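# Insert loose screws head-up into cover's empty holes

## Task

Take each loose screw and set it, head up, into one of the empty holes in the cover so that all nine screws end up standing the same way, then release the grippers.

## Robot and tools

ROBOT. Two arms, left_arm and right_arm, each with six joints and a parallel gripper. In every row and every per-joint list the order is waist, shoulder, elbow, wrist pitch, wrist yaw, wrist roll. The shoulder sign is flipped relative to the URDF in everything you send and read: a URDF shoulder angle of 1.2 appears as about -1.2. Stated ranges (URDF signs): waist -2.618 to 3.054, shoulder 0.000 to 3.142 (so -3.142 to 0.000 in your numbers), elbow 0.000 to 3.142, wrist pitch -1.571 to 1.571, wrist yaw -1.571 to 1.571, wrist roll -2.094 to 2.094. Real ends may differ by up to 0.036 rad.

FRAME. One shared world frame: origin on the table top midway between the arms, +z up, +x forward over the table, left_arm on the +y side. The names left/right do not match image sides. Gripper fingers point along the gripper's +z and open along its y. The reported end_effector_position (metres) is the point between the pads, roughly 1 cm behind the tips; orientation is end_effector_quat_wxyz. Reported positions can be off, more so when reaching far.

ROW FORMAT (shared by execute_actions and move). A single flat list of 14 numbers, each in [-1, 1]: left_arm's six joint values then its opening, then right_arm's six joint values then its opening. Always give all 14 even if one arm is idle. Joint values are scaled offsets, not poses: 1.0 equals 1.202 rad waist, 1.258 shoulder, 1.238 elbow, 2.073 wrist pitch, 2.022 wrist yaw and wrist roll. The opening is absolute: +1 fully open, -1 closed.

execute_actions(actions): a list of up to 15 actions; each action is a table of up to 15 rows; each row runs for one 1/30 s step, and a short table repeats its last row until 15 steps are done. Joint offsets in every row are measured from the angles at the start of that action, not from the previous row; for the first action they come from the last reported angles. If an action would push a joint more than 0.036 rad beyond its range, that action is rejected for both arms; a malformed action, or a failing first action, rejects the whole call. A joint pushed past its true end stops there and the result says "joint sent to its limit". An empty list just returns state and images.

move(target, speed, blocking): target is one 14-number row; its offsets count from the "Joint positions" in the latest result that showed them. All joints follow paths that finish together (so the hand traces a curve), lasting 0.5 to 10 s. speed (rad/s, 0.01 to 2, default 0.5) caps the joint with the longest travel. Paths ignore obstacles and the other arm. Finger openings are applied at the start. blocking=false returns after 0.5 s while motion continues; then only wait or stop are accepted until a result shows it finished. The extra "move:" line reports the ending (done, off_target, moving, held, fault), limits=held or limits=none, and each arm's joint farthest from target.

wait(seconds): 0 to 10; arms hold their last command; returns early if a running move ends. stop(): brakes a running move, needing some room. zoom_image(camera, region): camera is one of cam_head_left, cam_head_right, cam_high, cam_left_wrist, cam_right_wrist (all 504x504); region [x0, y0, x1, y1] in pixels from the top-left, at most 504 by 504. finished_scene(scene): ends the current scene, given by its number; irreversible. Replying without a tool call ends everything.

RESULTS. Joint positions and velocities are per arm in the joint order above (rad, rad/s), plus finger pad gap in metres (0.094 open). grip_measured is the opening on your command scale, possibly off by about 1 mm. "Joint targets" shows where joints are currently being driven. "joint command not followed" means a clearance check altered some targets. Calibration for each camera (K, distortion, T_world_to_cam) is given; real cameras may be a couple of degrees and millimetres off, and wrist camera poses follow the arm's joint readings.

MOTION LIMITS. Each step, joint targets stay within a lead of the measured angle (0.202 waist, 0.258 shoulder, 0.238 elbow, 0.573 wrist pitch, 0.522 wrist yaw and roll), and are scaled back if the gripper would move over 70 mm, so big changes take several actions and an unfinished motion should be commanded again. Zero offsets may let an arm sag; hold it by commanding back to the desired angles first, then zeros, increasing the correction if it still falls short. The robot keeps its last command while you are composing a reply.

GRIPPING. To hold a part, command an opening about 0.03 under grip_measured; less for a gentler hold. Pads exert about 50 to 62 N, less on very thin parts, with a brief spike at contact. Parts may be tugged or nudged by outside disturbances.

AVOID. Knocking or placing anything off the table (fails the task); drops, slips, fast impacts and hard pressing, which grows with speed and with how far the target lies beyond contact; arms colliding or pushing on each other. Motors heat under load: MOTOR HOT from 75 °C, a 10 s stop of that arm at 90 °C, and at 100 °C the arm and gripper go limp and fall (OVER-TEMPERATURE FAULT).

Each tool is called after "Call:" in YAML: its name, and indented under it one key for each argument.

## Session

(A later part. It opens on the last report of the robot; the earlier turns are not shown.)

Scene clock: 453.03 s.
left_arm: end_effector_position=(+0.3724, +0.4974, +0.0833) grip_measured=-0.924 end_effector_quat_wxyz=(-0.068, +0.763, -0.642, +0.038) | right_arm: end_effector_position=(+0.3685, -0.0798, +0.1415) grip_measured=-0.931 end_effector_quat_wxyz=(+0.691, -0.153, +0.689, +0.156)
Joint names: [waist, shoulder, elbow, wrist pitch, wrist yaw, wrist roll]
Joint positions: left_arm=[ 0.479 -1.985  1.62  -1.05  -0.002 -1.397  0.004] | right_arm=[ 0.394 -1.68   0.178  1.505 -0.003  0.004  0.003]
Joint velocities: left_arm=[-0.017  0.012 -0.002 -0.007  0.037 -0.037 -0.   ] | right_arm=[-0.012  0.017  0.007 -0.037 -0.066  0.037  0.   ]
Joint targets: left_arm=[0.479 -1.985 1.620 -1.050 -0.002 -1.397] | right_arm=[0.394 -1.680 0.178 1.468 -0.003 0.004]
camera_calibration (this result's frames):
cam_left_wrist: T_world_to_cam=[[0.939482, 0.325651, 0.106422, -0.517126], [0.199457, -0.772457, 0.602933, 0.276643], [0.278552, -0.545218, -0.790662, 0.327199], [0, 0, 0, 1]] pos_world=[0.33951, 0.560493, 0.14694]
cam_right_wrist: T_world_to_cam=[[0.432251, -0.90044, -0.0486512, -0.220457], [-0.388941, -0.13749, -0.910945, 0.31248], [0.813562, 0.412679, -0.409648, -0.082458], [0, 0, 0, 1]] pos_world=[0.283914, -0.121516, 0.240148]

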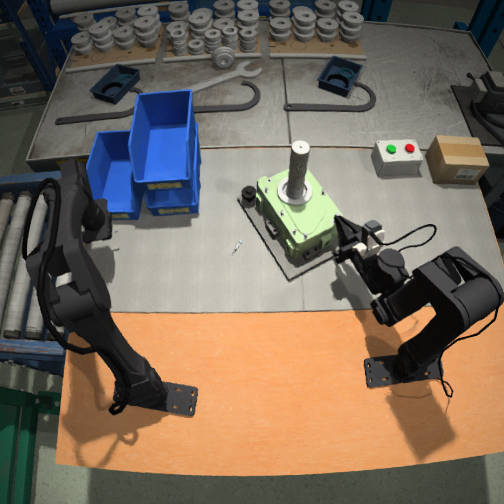

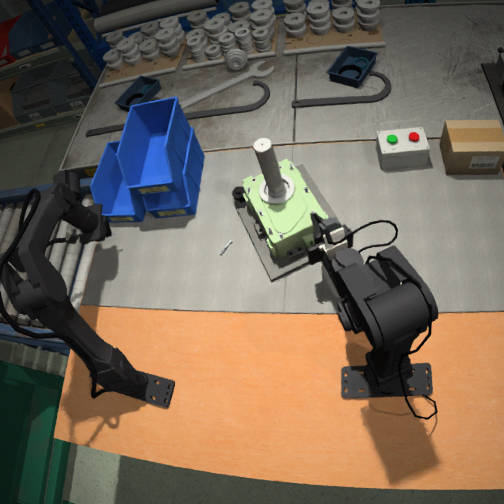

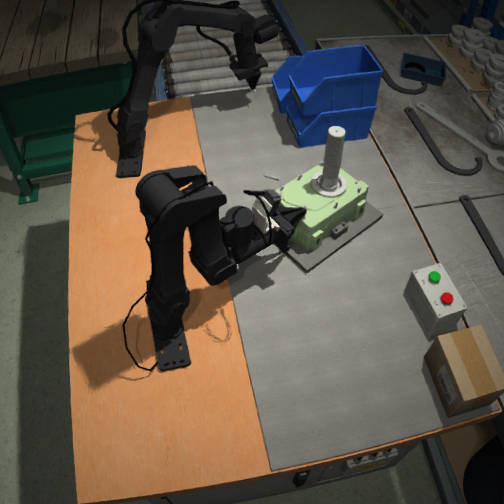

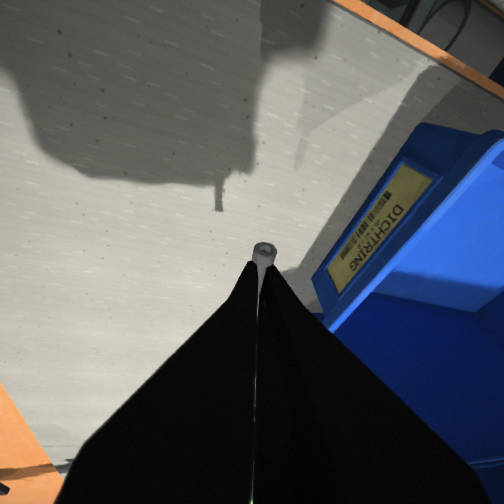

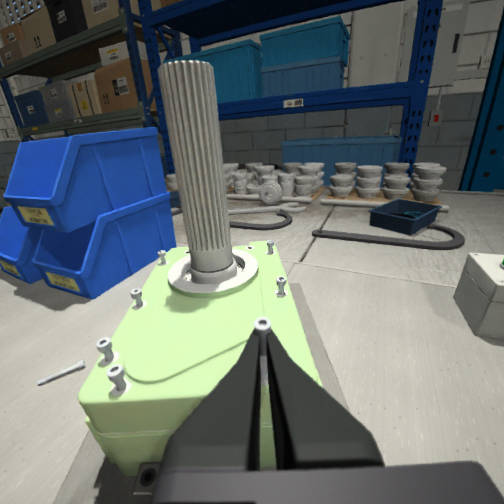

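Likely caught in the mouth; loosen.

Call:
execute_actions:
  actions:
    - [[0,0,0,0,0,0,-0.95,0,0,0,0,0,0,-0.9]]
    - [[0,0,0,0,0,0,-0.95,0,0,0,0,0,0,-0.86]]
    - [[0,0,0,0,0,0,-0.95,0,0,0,0,0,0,-0.8]]

Call:
zoom_image:
  camera: "cam_high"
  region: [285,195,325,235]

Scene clock: 459.50 s.
left_arm: end_effector_position=(+0.3724, +0.4974, +0.0833) grip_measured=-0.924 end_effector_quat_wxyz=(-0.068, +0.763, -0.642, +0.038) | right_arm: end_effector_position=(+0.3685, -0.0798, +0.1420) grip_measured=-0.802 end_effector_quat_wxyz=(+0.692, -0.153, +0.688, +0.156)
Joint names: [waist, shoulder, elbow, wrist pitch, wrist yaw, wrist roll]
Joint positions: left_arm=[ 0.479 -1.985  1.62  -1.05  -0.002 -1.397  0.004] | right_arm=[ 0.394 -1.68   0.178  1.508 -0.003  0.004  0.009]
Joint velocities: left_arm=[-0.002  0.002 -0.007  0.022 -0.007 -0.081  0.   ] | right_arm=[ 0.007 -0.007  0.007 -0.037  0.037 -0.007 -0.001]
Joint targets: left_arm=[0.479 -1.985 1.620 -1.050 -0.002 -1.397] | right_arm=[0.394 -1.680 0.178 1.508 -0.003 0.004]
camera_calibration (this result's frames):
cam_left_wrist: T_world_to_cam=[[0.939482, 0.325651, 0.106422, -0.517126], [0.199457, -0.772457, 0.602933, 0.276643], [0.278552, -0.545218, -0.790662, 0.327199], [0, 0, 0, 1]] pos_world=[0.33951, 0.560493, 0.14694]
cam_right_wrist: T_world_to_cam=[[0.432352, -0.900393, -0.0486281, -0.220466], [-0.387052, -0.136606, -0.911883, 0.312505], [0.81441, 0.413076, -0.40756, -0.0828002], [0, 0, 0, 1]] pos_world=[0.283708, -0.121613, 0.240501]

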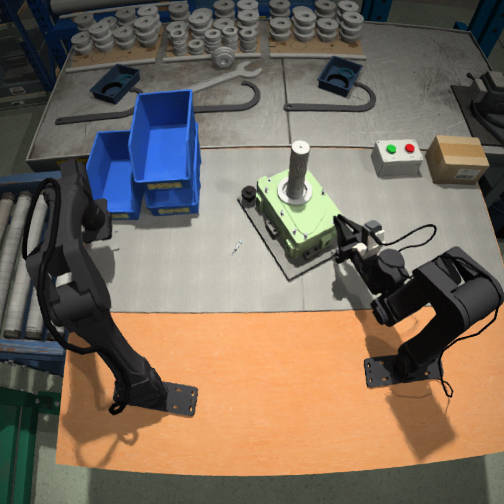

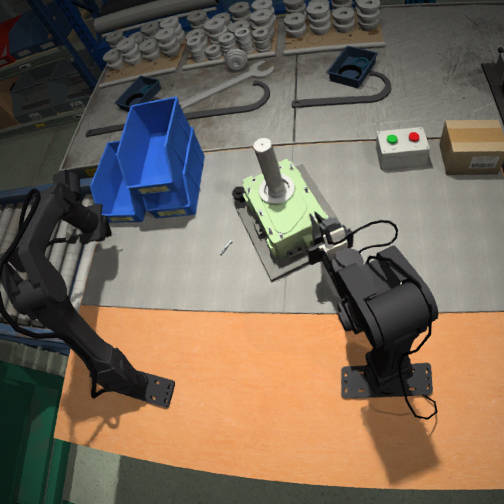

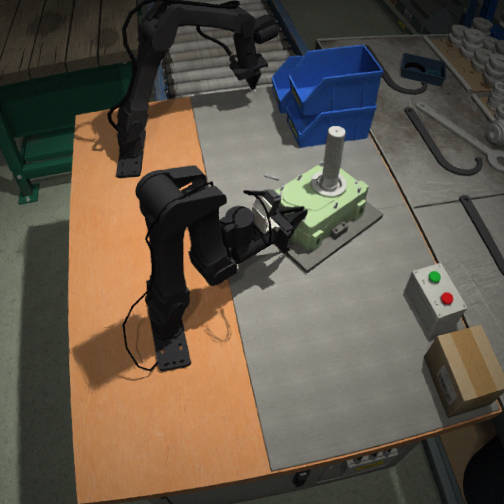

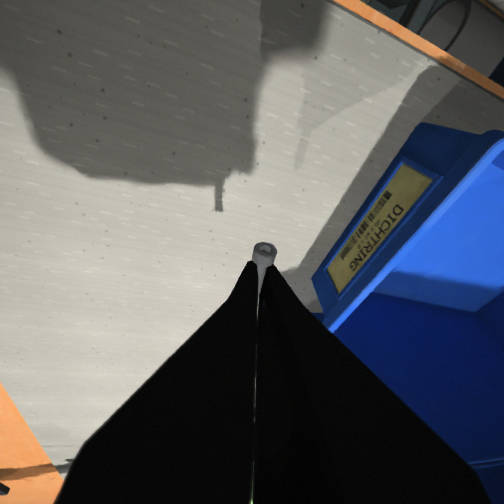

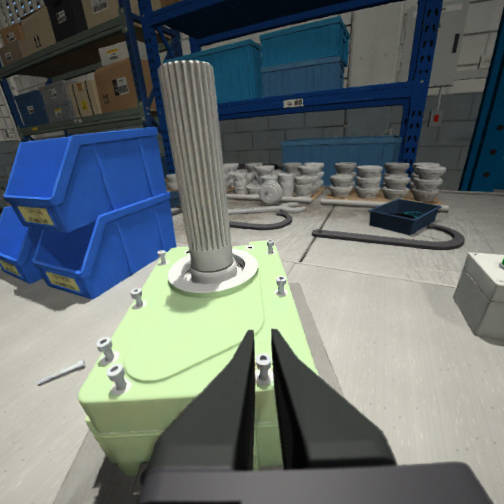

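Region (285, 195, 325, 235) of cam_high's 504x504 image, scaled by 12.600, with more detail than that image has.

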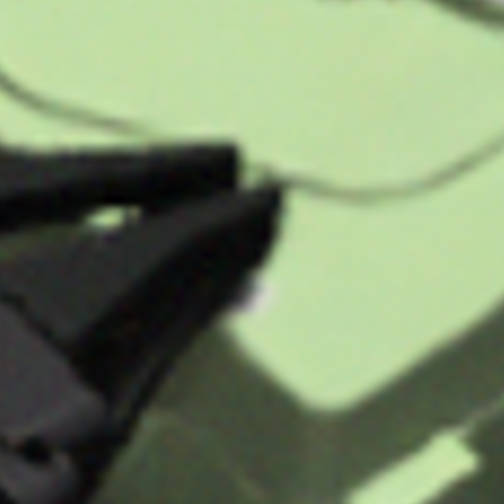

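Call:
move:
  target: [-0.8,0.4,-0.45,0.1,0,0.69,-0.95,0,0.3,0,0,0,0,-0.7]
  speed: 0.5

Call:
move:
  target: [0,0,0,0.65,0.45,0,-0.95,-0.6,0,0.2,-0.5,0,0,-0.3]
  speed: 0.6

Scene clock: 492.63 s.
left_arm: end_effector_position=(+0.2452, +0.1729, +0.0964) grip_measured=-0.924 end_effector_quat_wxyz=(+0.135, +0.292, +0.946, -0.043) | right_arm: end_effector_position=(+0.3412, -0.0925, +0.2634) grip_measured=-0.702 end_effector_quat_wxyz=(+0.802, -0.124, +0.556, +0.181)
Joint names: [waist, shoulder, elbow, wrist pitch, wrist yaw, wrist roll]
Joint positions: left_arm=[-0.477 -1.506  1.078 -0.858 -0.002 -0.013  0.004] | right_arm=[ 0.394 -1.325  0.178  1.508 -0.003  0.004  0.014]
Joint velocities: left_arm=[-0.007  0.017  0.002  0.022 -0.022 -0.037 -0.   ] | right_arm=[-0.002 -0.017 -0.002 -0.081  0.007 -0.139 -0.001]
Joint targets: left_arm=[-0.482 -1.482 1.063 -0.842 -0.002 -0.002] | right_arm=[0.394 -1.302 0.178 1.508 -0.003 0.004]
move: off_target (left_arm, right_arm); limits=none; left_arm: farthest joint: the shoulder, 0.024 radians from its target (0.504 radians at the start); right_arm: farthest joint: the shoulder, 0.023 radians from its target (0.377 radians at the start)
camera_calibration (this result's frames):
cam_left_wrist: T_world_to_cam=[[-0.416459, -0.909155, 0.0000752119, 0.262912], [-0.845843, 0.387488, 0.366611, 0.12202], [-0.333335, 0.152615, -0.930374, 0.238901], [0, 0, 0, 1]] pos_world=[0.292336, 0.155286, 0.177514]
cam_right_wrist: T_world_to_cam=[[0.447067, -0.893509, -0.0420924, -0.220364], [-0.0774271, 0.00822548, -0.996964, 0.341087], [0.891143, 0.448969, -0.0655045, -0.118858], [0, 0, 0, 1]] pos_world=[0.230846, -0.146339, 0.32299]

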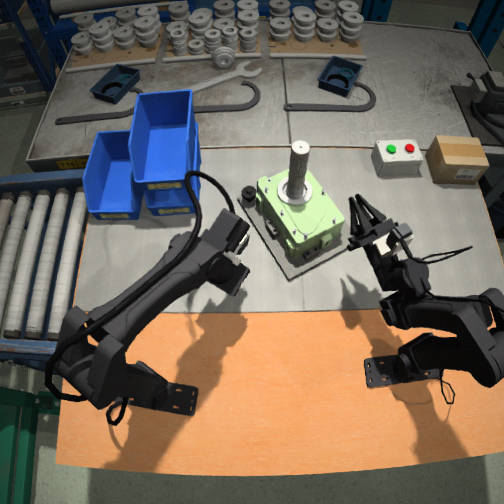

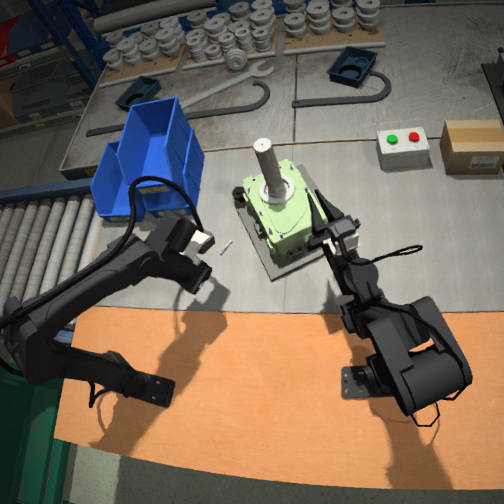

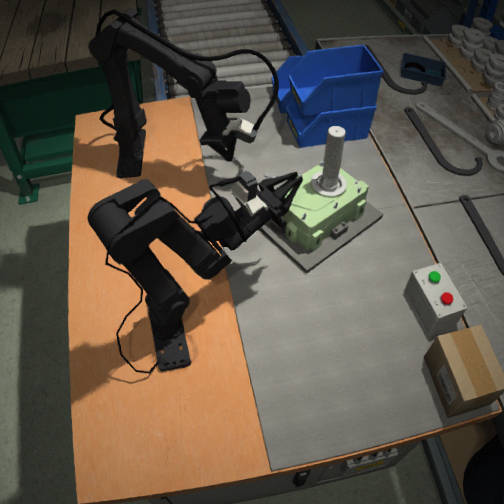

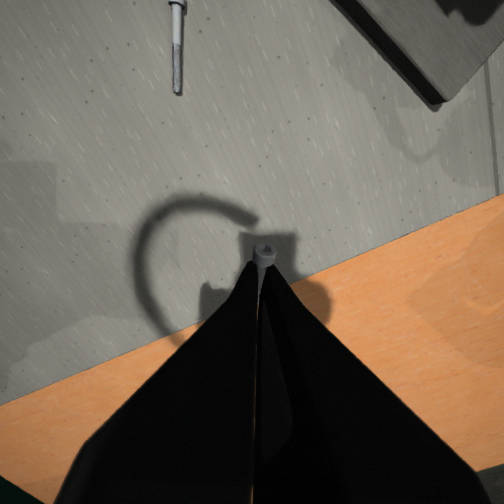

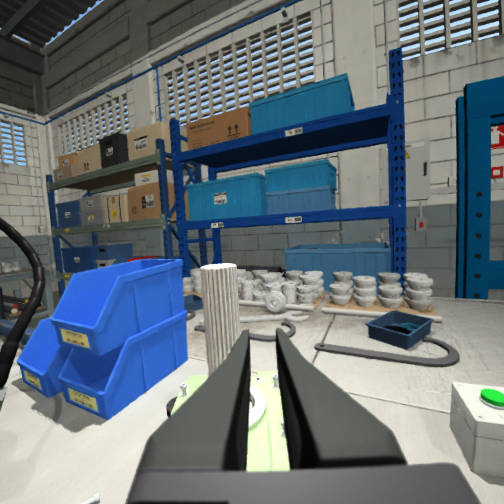

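Scene clock: 495.63 s.
left_arm: end_effector_position=(+0.2561, -0.0056, +0.3435) grip_measured=-0.924 end_effector_quat_wxyz=(+0.528, +0.484, +0.501, -0.486) | right_arm: end_effector_position=(+0.3912, -0.3393, +0.1065) grip_measured=-0.302 end_effector_quat_wxyz=(+0.529, +0.116, +0.838, -0.070)
Joint names: [waist, shoulder, elbow, wrist pitch, wrist yaw, wrist roll]
Joint positions: left_arm=[-0.477 -1.506  1.078  0.476  0.9   -0.013  0.004] | right_arm=[-0.318 -1.325  0.393  0.487 -0.004  0.004  0.033]
Joint velocities: left_arm=[-0.017 -0.012 -0.012  0.007 -0.051 -0.022 -0.002] | right_arm=[ 0.002  0.017  0.007  0.022  0.007  0.051 -0.001]
Joint targets: left_arm=[-0.477 -1.506 1.078 0.489 0.908 -0.013] | right_arm=[-0.328 -1.325 0.425 0.471 -0.003 0.004]
move: off_target (right_arm); limits=none; left_arm: farthest joint: the wrist pitch, 0.014 radians from its target (1.348 radians at the start); right_arm: farthest joint: the elbow, 0.033 radians from its target (0.248 radians at the start)
camera_calibration (this result's frames):
cam_left_wrist: T_world_to_cam=[[-0.984974, -0.102853, 0.138732, 0.207612], [-0.172686, 0.576404, -0.79871, 0.338789], [0.00218367, -0.810666, -0.585504, 0.289838], [0, 0, 0, 1]] pos_world=[0.262363, 0.0610363, 0.411493]
cam_right_wrist: T_world_to_cam=[[-0.281139, -0.95844, -0.048509, -0.206255], [-0.725726, 0.245407, -0.642726, 0.486864], [0.627919, -0.145491, -0.764559, -0.0871395], [0, 0, 0, 1]] pos_world=[0.35006, -0.329841, 0.236292]

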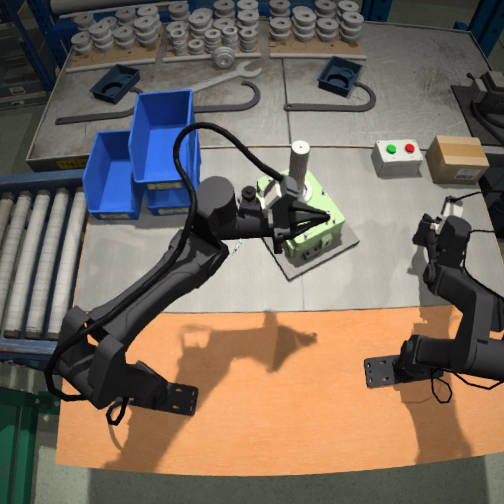

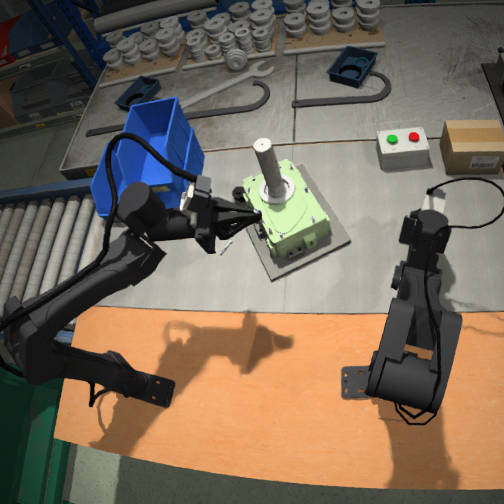

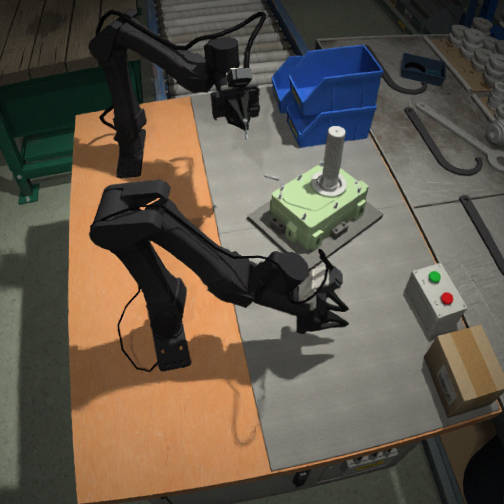

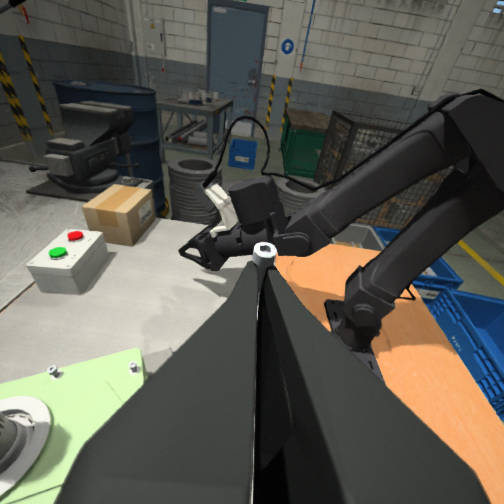

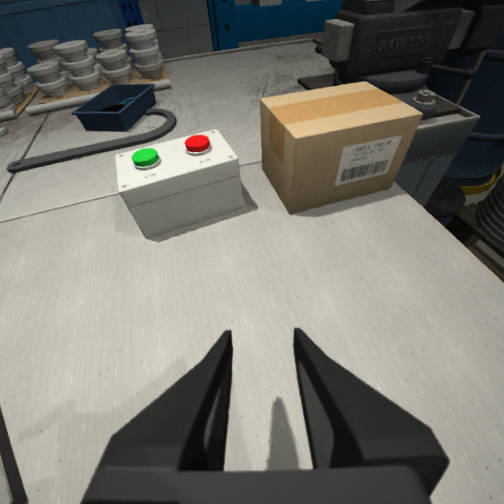

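Call:
move:
  target: [0.308,0,0,0,0,0.01,-0.95,0,0,0,0,0,0,-0.3]
  speed: 0.4

Call:
move:
  target: [0,-0.572,0.262,0.18,0,0,-0.95,0,0,0,0,0,0,-0.3]
  speed: 0.25

Call:
zoom_image:
  camera: "cam_head_right"
  region: [210,140,300,230]

Call:
zoom_image:
  camera: "cam_high"
  region: [290,120,380,210]

Scene clock: 505.27 s.
left_arm: end_effector_position=(+0.3676, +0.1169, +0.3436) grip_measured=-0.924 end_effector_quat_wxyz=(+0.609, +0.387, +0.579, -0.379) | right_arm: end_effector_position=(+0.3911, -0.3393, +0.1064) grip_measured=-0.302 end_effector_quat_wxyz=(+0.529, +0.116, +0.838, -0.070)
Joint names: [waist, shoulder, elbow, wrist pitch, wrist yaw, wrist roll]
Joint positions: left_arm=[-0.11  -1.506  1.078  0.476  0.901 -0.004  0.004] | right_arm=[-0.318 -1.325  0.393  0.487 -0.004  0.004  0.033]
Joint velocities: left_arm=[-0.022  0.017  0.007 -0.007  0.051  0.007  0.001] | right_arm=[ 0.007 -0.017  0.007  0.066  0.022 -0.007  0.001]
Joint targets: left_arm=[-0.107 -1.506 1.078 0.476 0.900 0.007] | right_arm=[-0.318 -1.325 0.393 0.487 -0.004 0.004]
move: done; limits=none; left_arm: farthest joint: the wrist roll, 0.011 radians from its target (0.020 radians at the start); right_arm: farthest joint: the waist, 0.000 radians from its target (0.000 radians at the start)
camera_calibration (this result's frames):
cam_left_wrist: T_world_to_cam=[[-0.883665, -0.449786, 0.12973, 0.336399], [-0.361251, 0.478969, -0.800054, 0.368627], [0.297716, -0.753844, -0.585734, 0.273761], [0, 0, 0, 1]] pos_world=[0.348928, 0.18112, 0.411632]
cam_right_wrist: T_world_to_cam=[[-0.281157, -0.958435, -0.0485046, -0.206251], [-0.725962, 0.245473, -0.642434, 0.486861], [0.627638, -0.145412, -0.764804, -0.0870157], [0, 0, 0, 1]] pos_world=[0.350068, -0.329843, 0.236222]

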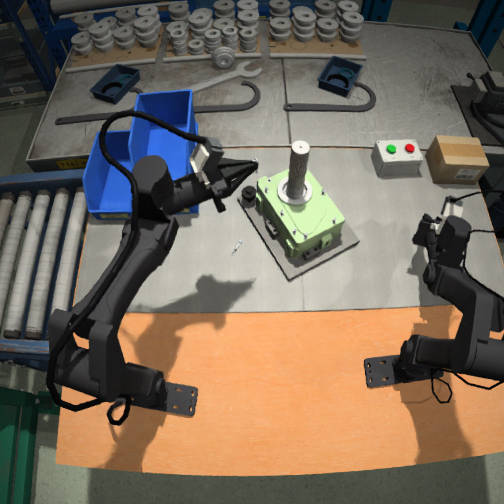

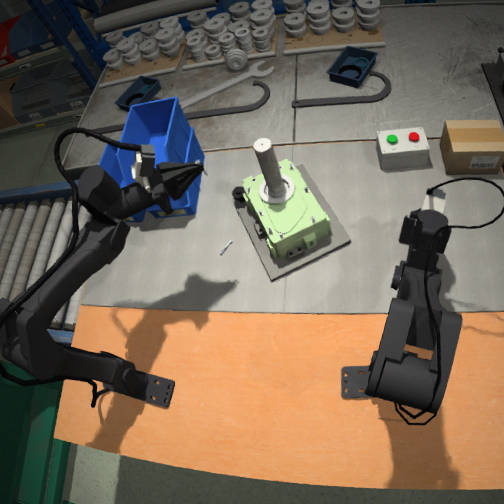

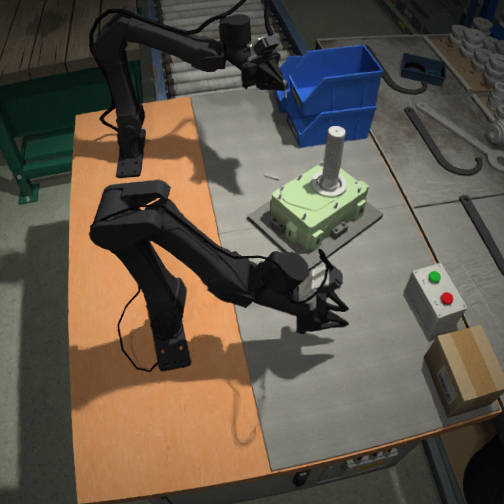

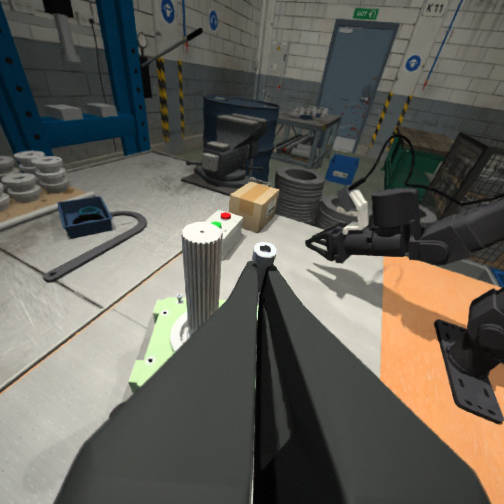

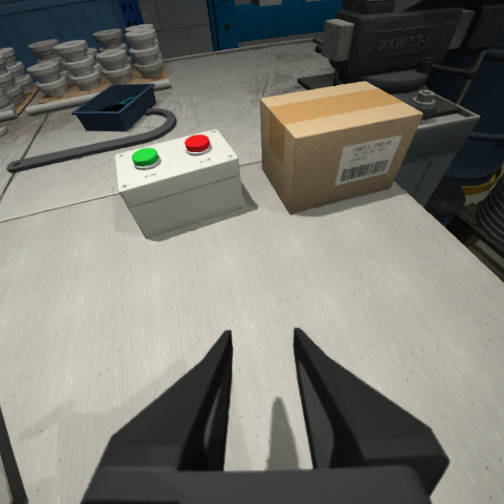

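Scene clock: 508.80 s.
left_arm: end_effector_position=(+0.4997, +0.0839, +0.1841) grip_measured=-0.924 end_effector_quat_wxyz=(+0.591, +0.381, +0.598, -0.385) | right_arm: end_effector_position=(+0.3911, -0.3393, +0.1064) grip_measured=-0.302 end_effector_quat_wxyz=(+0.529, +0.116, +0.838, -0.070)
Joint names: [waist, shoulder, elbow, wrist pitch, wrist yaw, wrist roll]
Joint positions: left_arm=[-0.11  -2.218  1.373  0.836  0.901 -0.004  0.004] | right_arm=[-0.318 -1.325  0.393  0.487 -0.004  0.004  0.033]
Joint velocities: left_arm=[-0.027  0.002 -0.032  0.007 -0.007 -0.037 -0.001] | right_arm=[-0.002  0.022  0.017 -0.051 -0.007  0.007  0.001]
Joint targets: left_arm=[-0.110 -2.226 1.402 0.850 0.901 -0.004] | right_arm=[-0.318 -1.325 0.393 0.487 -0.004 0.004]
move: off_target (left_arm); limits=none; left_arm: farthest joint: the elbow, 0.029 radians from its target (0.324 radians at the start); right_arm: farthest joint: the waist, 0.000 radians from its target (0.000 radians at the start)
camera_calibration (this result's frames):
cam_left_wrist: T_world_to_cam=[[-0.87534, -0.451861, 0.17205, 0.447267], [-0.404621, 0.489779, -0.772268, 0.320171], [0.264691, -0.745613, -0.611556, 0.136731], [0, 0, 0, 1]] pos_world=[0.484867, 0.147237, 0.253924]
cam_right_wrist: T_world_to_cam=[[-0.281157, -0.958435, -0.0485046, -0.206251], [-0.725962, 0.245473, -0.642434, 0.486861], [0.627638, -0.145412, -0.764804, -0.0870157], [0, 0, 0, 1]] pos_world=[0.350068, -0.329843, 0.236222]

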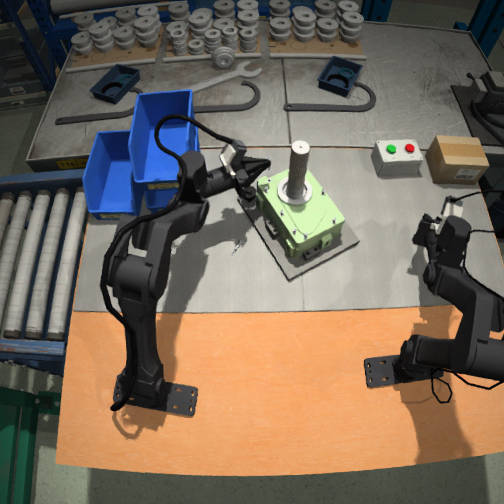

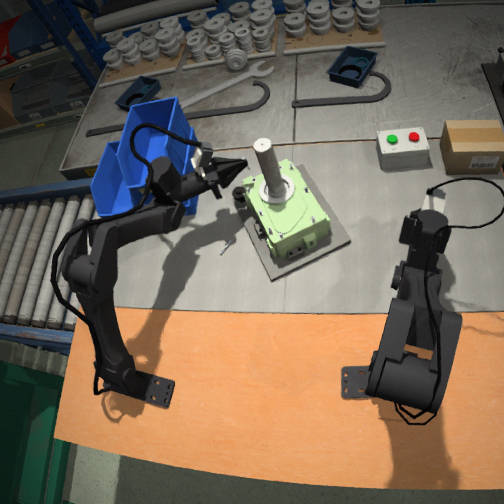

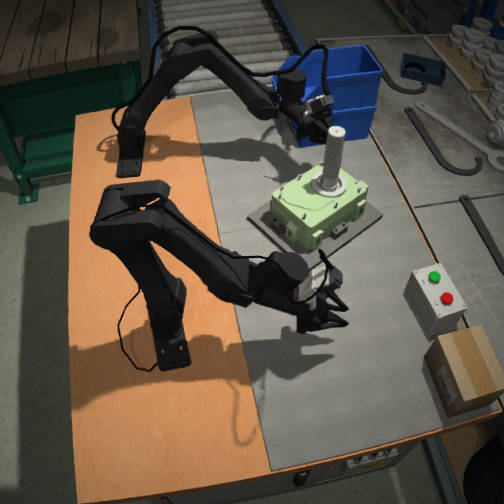

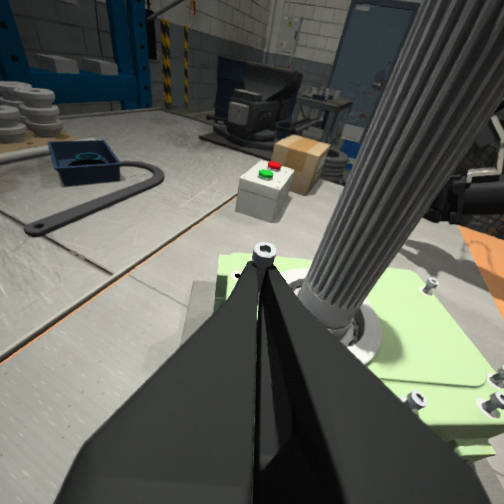

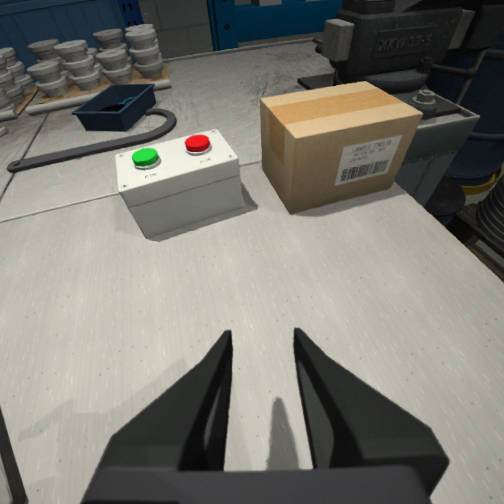

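Region (210, 140, 300, 230) of cam_head_right's 504x504 image, scaled by 5.600, with more detail than that image has.

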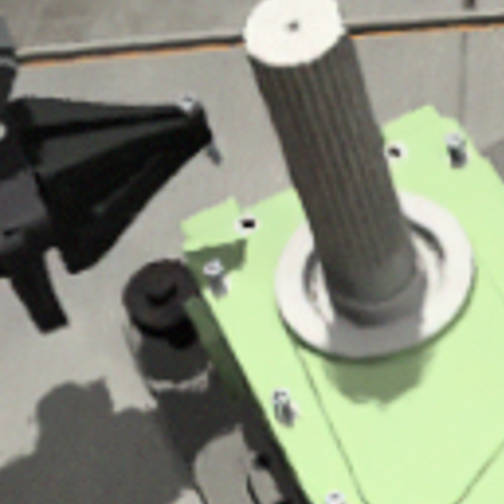

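Region (290, 120, 380, 210) of cam_high's 504x504 image, scaled by 5.600, with more detail than that image has.

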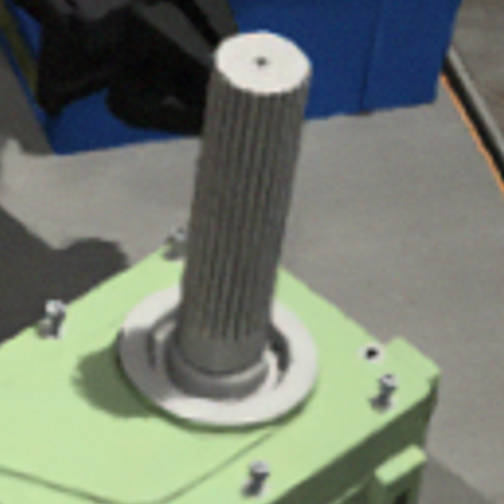

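Call:
move:
  target: [-0.016,-0.066,-0.035,0.055,0,0,-0.95,0,0,0,0,0,0,-0.3]
  speed: 0.05

Call:
zoom_image:
  camera: "cam_head_right"
  region: [225,150,285,210]

Call:
zoom_image:
  camera: "cam_head_left"
  region: [240,145,300,205]

Scene clock: 520.20 s.
left_arm: end_effector_position=(+0.4962, +0.0786, +0.1534) grip_measured=-0.924 end_effector_quat_wxyz=(+0.590, +0.384, +0.595, -0.388) | right_arm: end_effector_position=(+0.3911, -0.3393, +0.1064) grip_measured=-0.302 end_effector_quat_wxyz=(+0.529, +0.116, +0.838, -0.070)
Joint names: [waist, shoulder, elbow, wrist pitch, wrist yaw, wrist roll]
Joint positions: left_arm=[-0.12  -2.289  1.346  0.937  0.901 -0.004  0.004] | right_arm=[-0.318 -1.325  0.393  0.487 -0.004  0.004  0.033]
Joint velocities: left_arm=[-0.012  0.007 -0.002 -0.066 -0.051 -0.037 -0.   ] | right_arm=[ 0.002  0.002 -0.007 -0.022 -0.007  0.037 -0.   ]
Joint targets: left_arm=[-0.129 -2.301 1.330 0.950 0.901 -0.004] | right_arm=[-0.318 -1.325 0.393 0.487 -0.004 0.004]
move: done; limits=none; left_arm: farthest joint: the elbow, 0.016 radians from its target (0.044 radians at the start); right_arm: farthest joint: the waist, 0.000 radians from its target (0.000 radians at the start)
camera_calibration (this result's frames):
cam_left_wrist: T_world_to_cam=[[-0.880621, -0.442354, 0.169791, 0.44927], [-0.397084, 0.493478, -0.773824, 0.293889], [0.258516, -0.748867, -0.610219, 0.118014], [0, 0, 0, 1]] pos_world=[0.481827, 0.142085, 0.223151]
cam_right_wrist: T_world_to_cam=[[-0.281157, -0.958435, -0.0485046, -0.206251], [-0.725962, 0.245473, -0.642434, 0.486861], [0.627638, -0.145412, -0.764804, -0.0870157], [0, 0, 0, 1]] pos_world=[0.350068, -0.329843, 0.236222]

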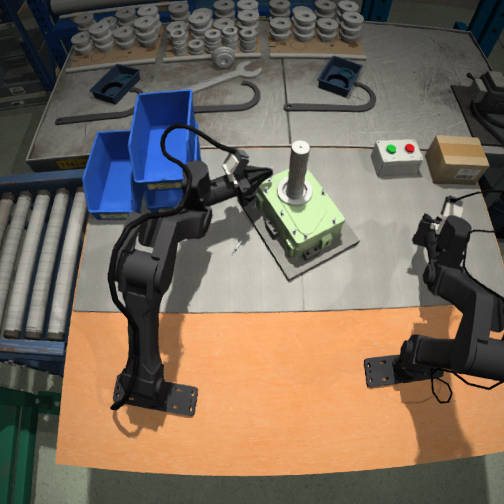

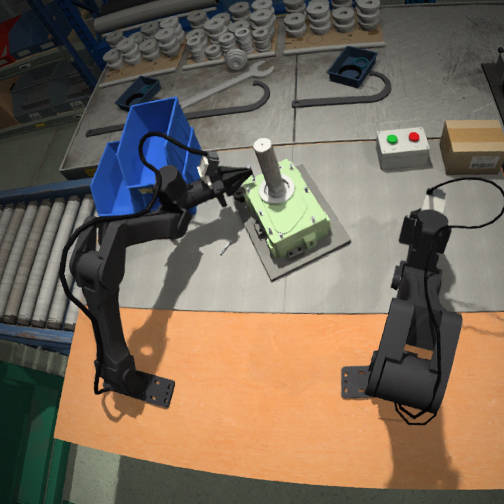

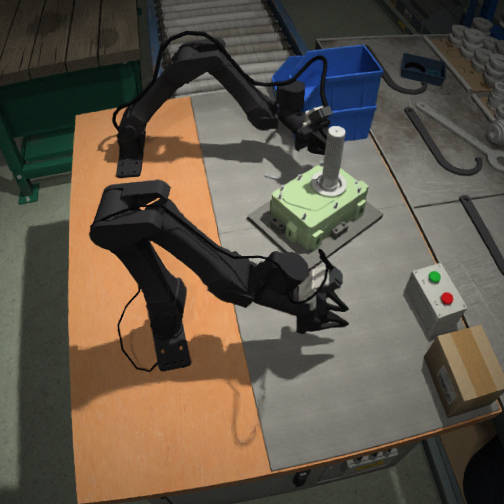

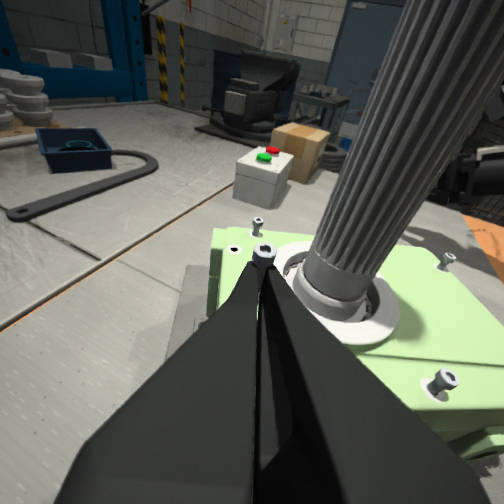

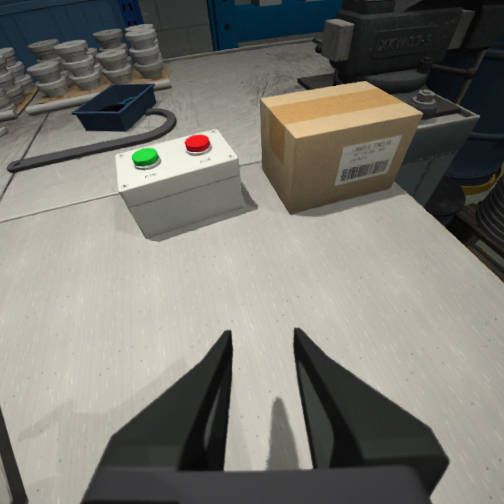

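Region (225, 150, 285, 210) of cam_head_right's 504x504 image, scaled by 8.400, with more detail than that image has.

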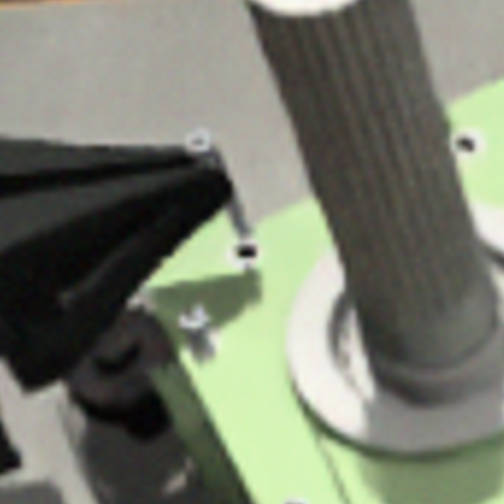

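Region (240, 145, 300, 205) of cam_head_left's 504x504 image, scaled by 8.400, with more detail than that image has.

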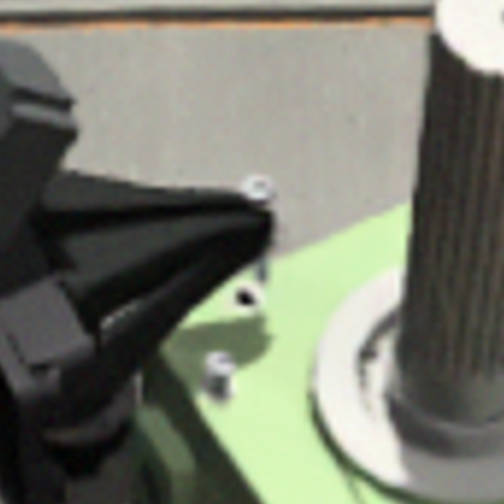

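Call:
move:
  target: [0.016,-0.038,0.039,0.012,0,0,-0.95,0,0,0,0,0,0,-0.3]
  speed: 0.03

Call:
zoom_image:
  camera: "cam_head_right"
  region: [225,150,285,210]

Call:
zoom_image:
  camera: "cam_head_left"
  region: [240,145,300,205]

Scene clock: 543.43 s.
left_arm: end_effector_position=(+0.5036, +0.0830, +0.1446) grip_measured=-0.924 end_effector_quat_wxyz=(+0.591, +0.381, +0.597, -0.385) | right_arm: end_effector_position=(+0.3911, -0.3393, +0.1064) grip_measured=-0.302 end_effector_quat_wxyz=(+0.529, +0.116, +0.838, -0.070)
Joint names: [waist, shoulder, elbow, wrist pitch, wrist yaw, wrist roll]
Joint positions: left_arm=[-0.11  -2.323  1.367  0.948  0.901 -0.004  0.004] | right_arm=[-0.318 -1.325  0.393  0.487 -0.004  0.004  0.033]
Joint velocities: left_arm=[ 0.007  0.002 -0.017 -0.037 -0.066  0.022 -0.001] | right_arm=[-0.002 -0.012 -0.017 -0.007  0.007  0.037 -0.   ]
Joint targets: left_arm=[-0.101 -2.336 1.394 0.962 0.901 -0.004] | right_arm=[-0.318 -1.325 0.393 0.487 -0.004 0.004]
move: off_target (left_arm); limits=none; left_arm: farthest joint: the elbow, 0.027 radians from its target (0.048 radians at the start); right_arm: farthest joint: the waist, 0.000 radians from its target (0.000 radians at the start)
camera_calibration (this result's frames):
cam_left_wrist: T_world_to_cam=[[-0.875594, -0.451797, 0.170921, 0.457308], [-0.403477, 0.489494, -0.773047, 0.291253], [0.265596, -0.745838, -0.610888, 0.110283], [0, 0, 0, 1]] pos_world=[0.488639, 0.146297, 0.214359]
cam_right_wrist: T_world_to_cam=[[-0.281157, -0.958435, -0.0485046, -0.206251], [-0.725962, 0.245473, -0.642434, 0.486861], [0.627638, -0.145412, -0.764804, -0.0870157], [0, 0, 0, 1]] pos_world=[0.350068, -0.329843, 0.236222]

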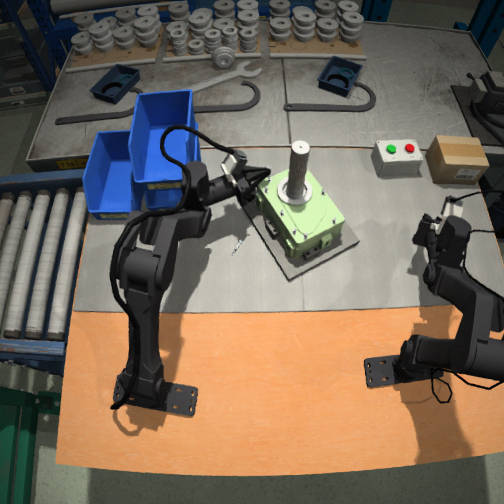

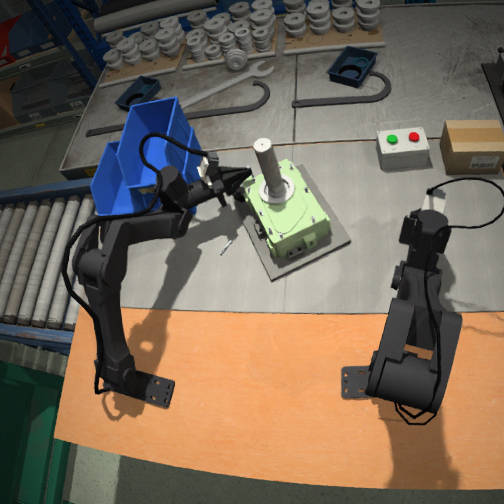

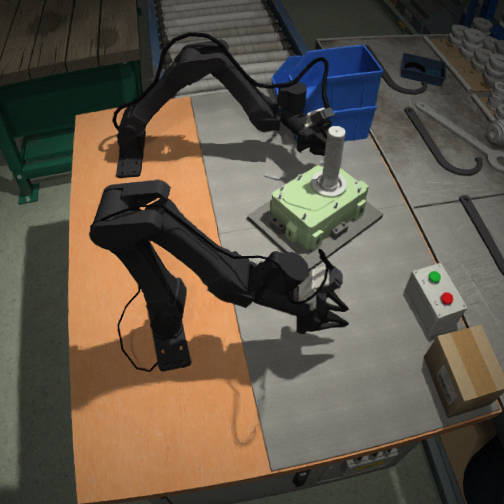

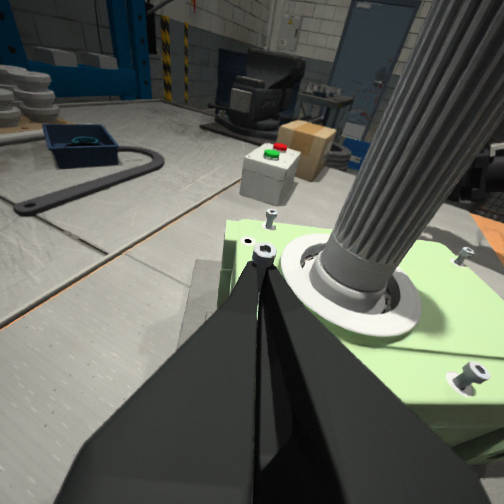

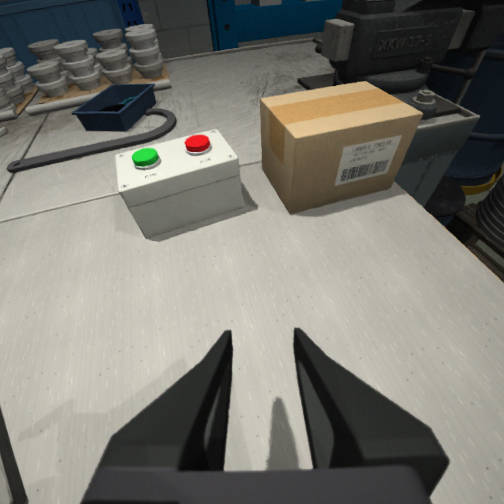

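Region (225, 150, 285, 210) of cam_head_right's 504x504 image, scaled by 8.400, with more detail than that image has.

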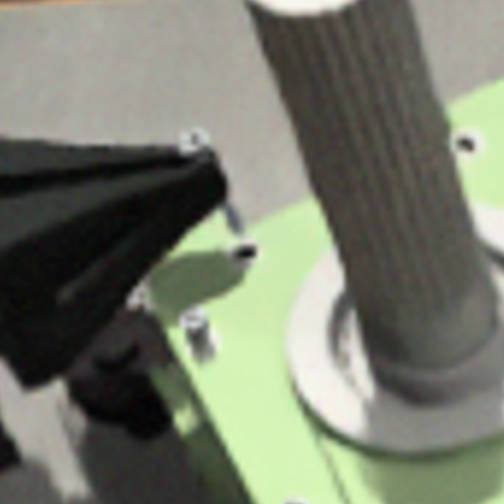

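Region (240, 145, 300, 205) of cam_head_left's 504x504 image, scaled by 8.400, with more detail than that image has.

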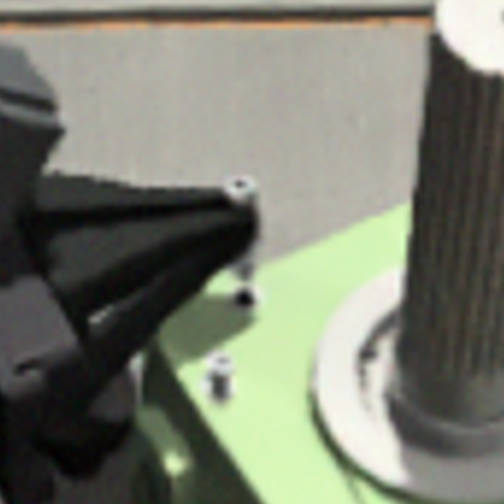

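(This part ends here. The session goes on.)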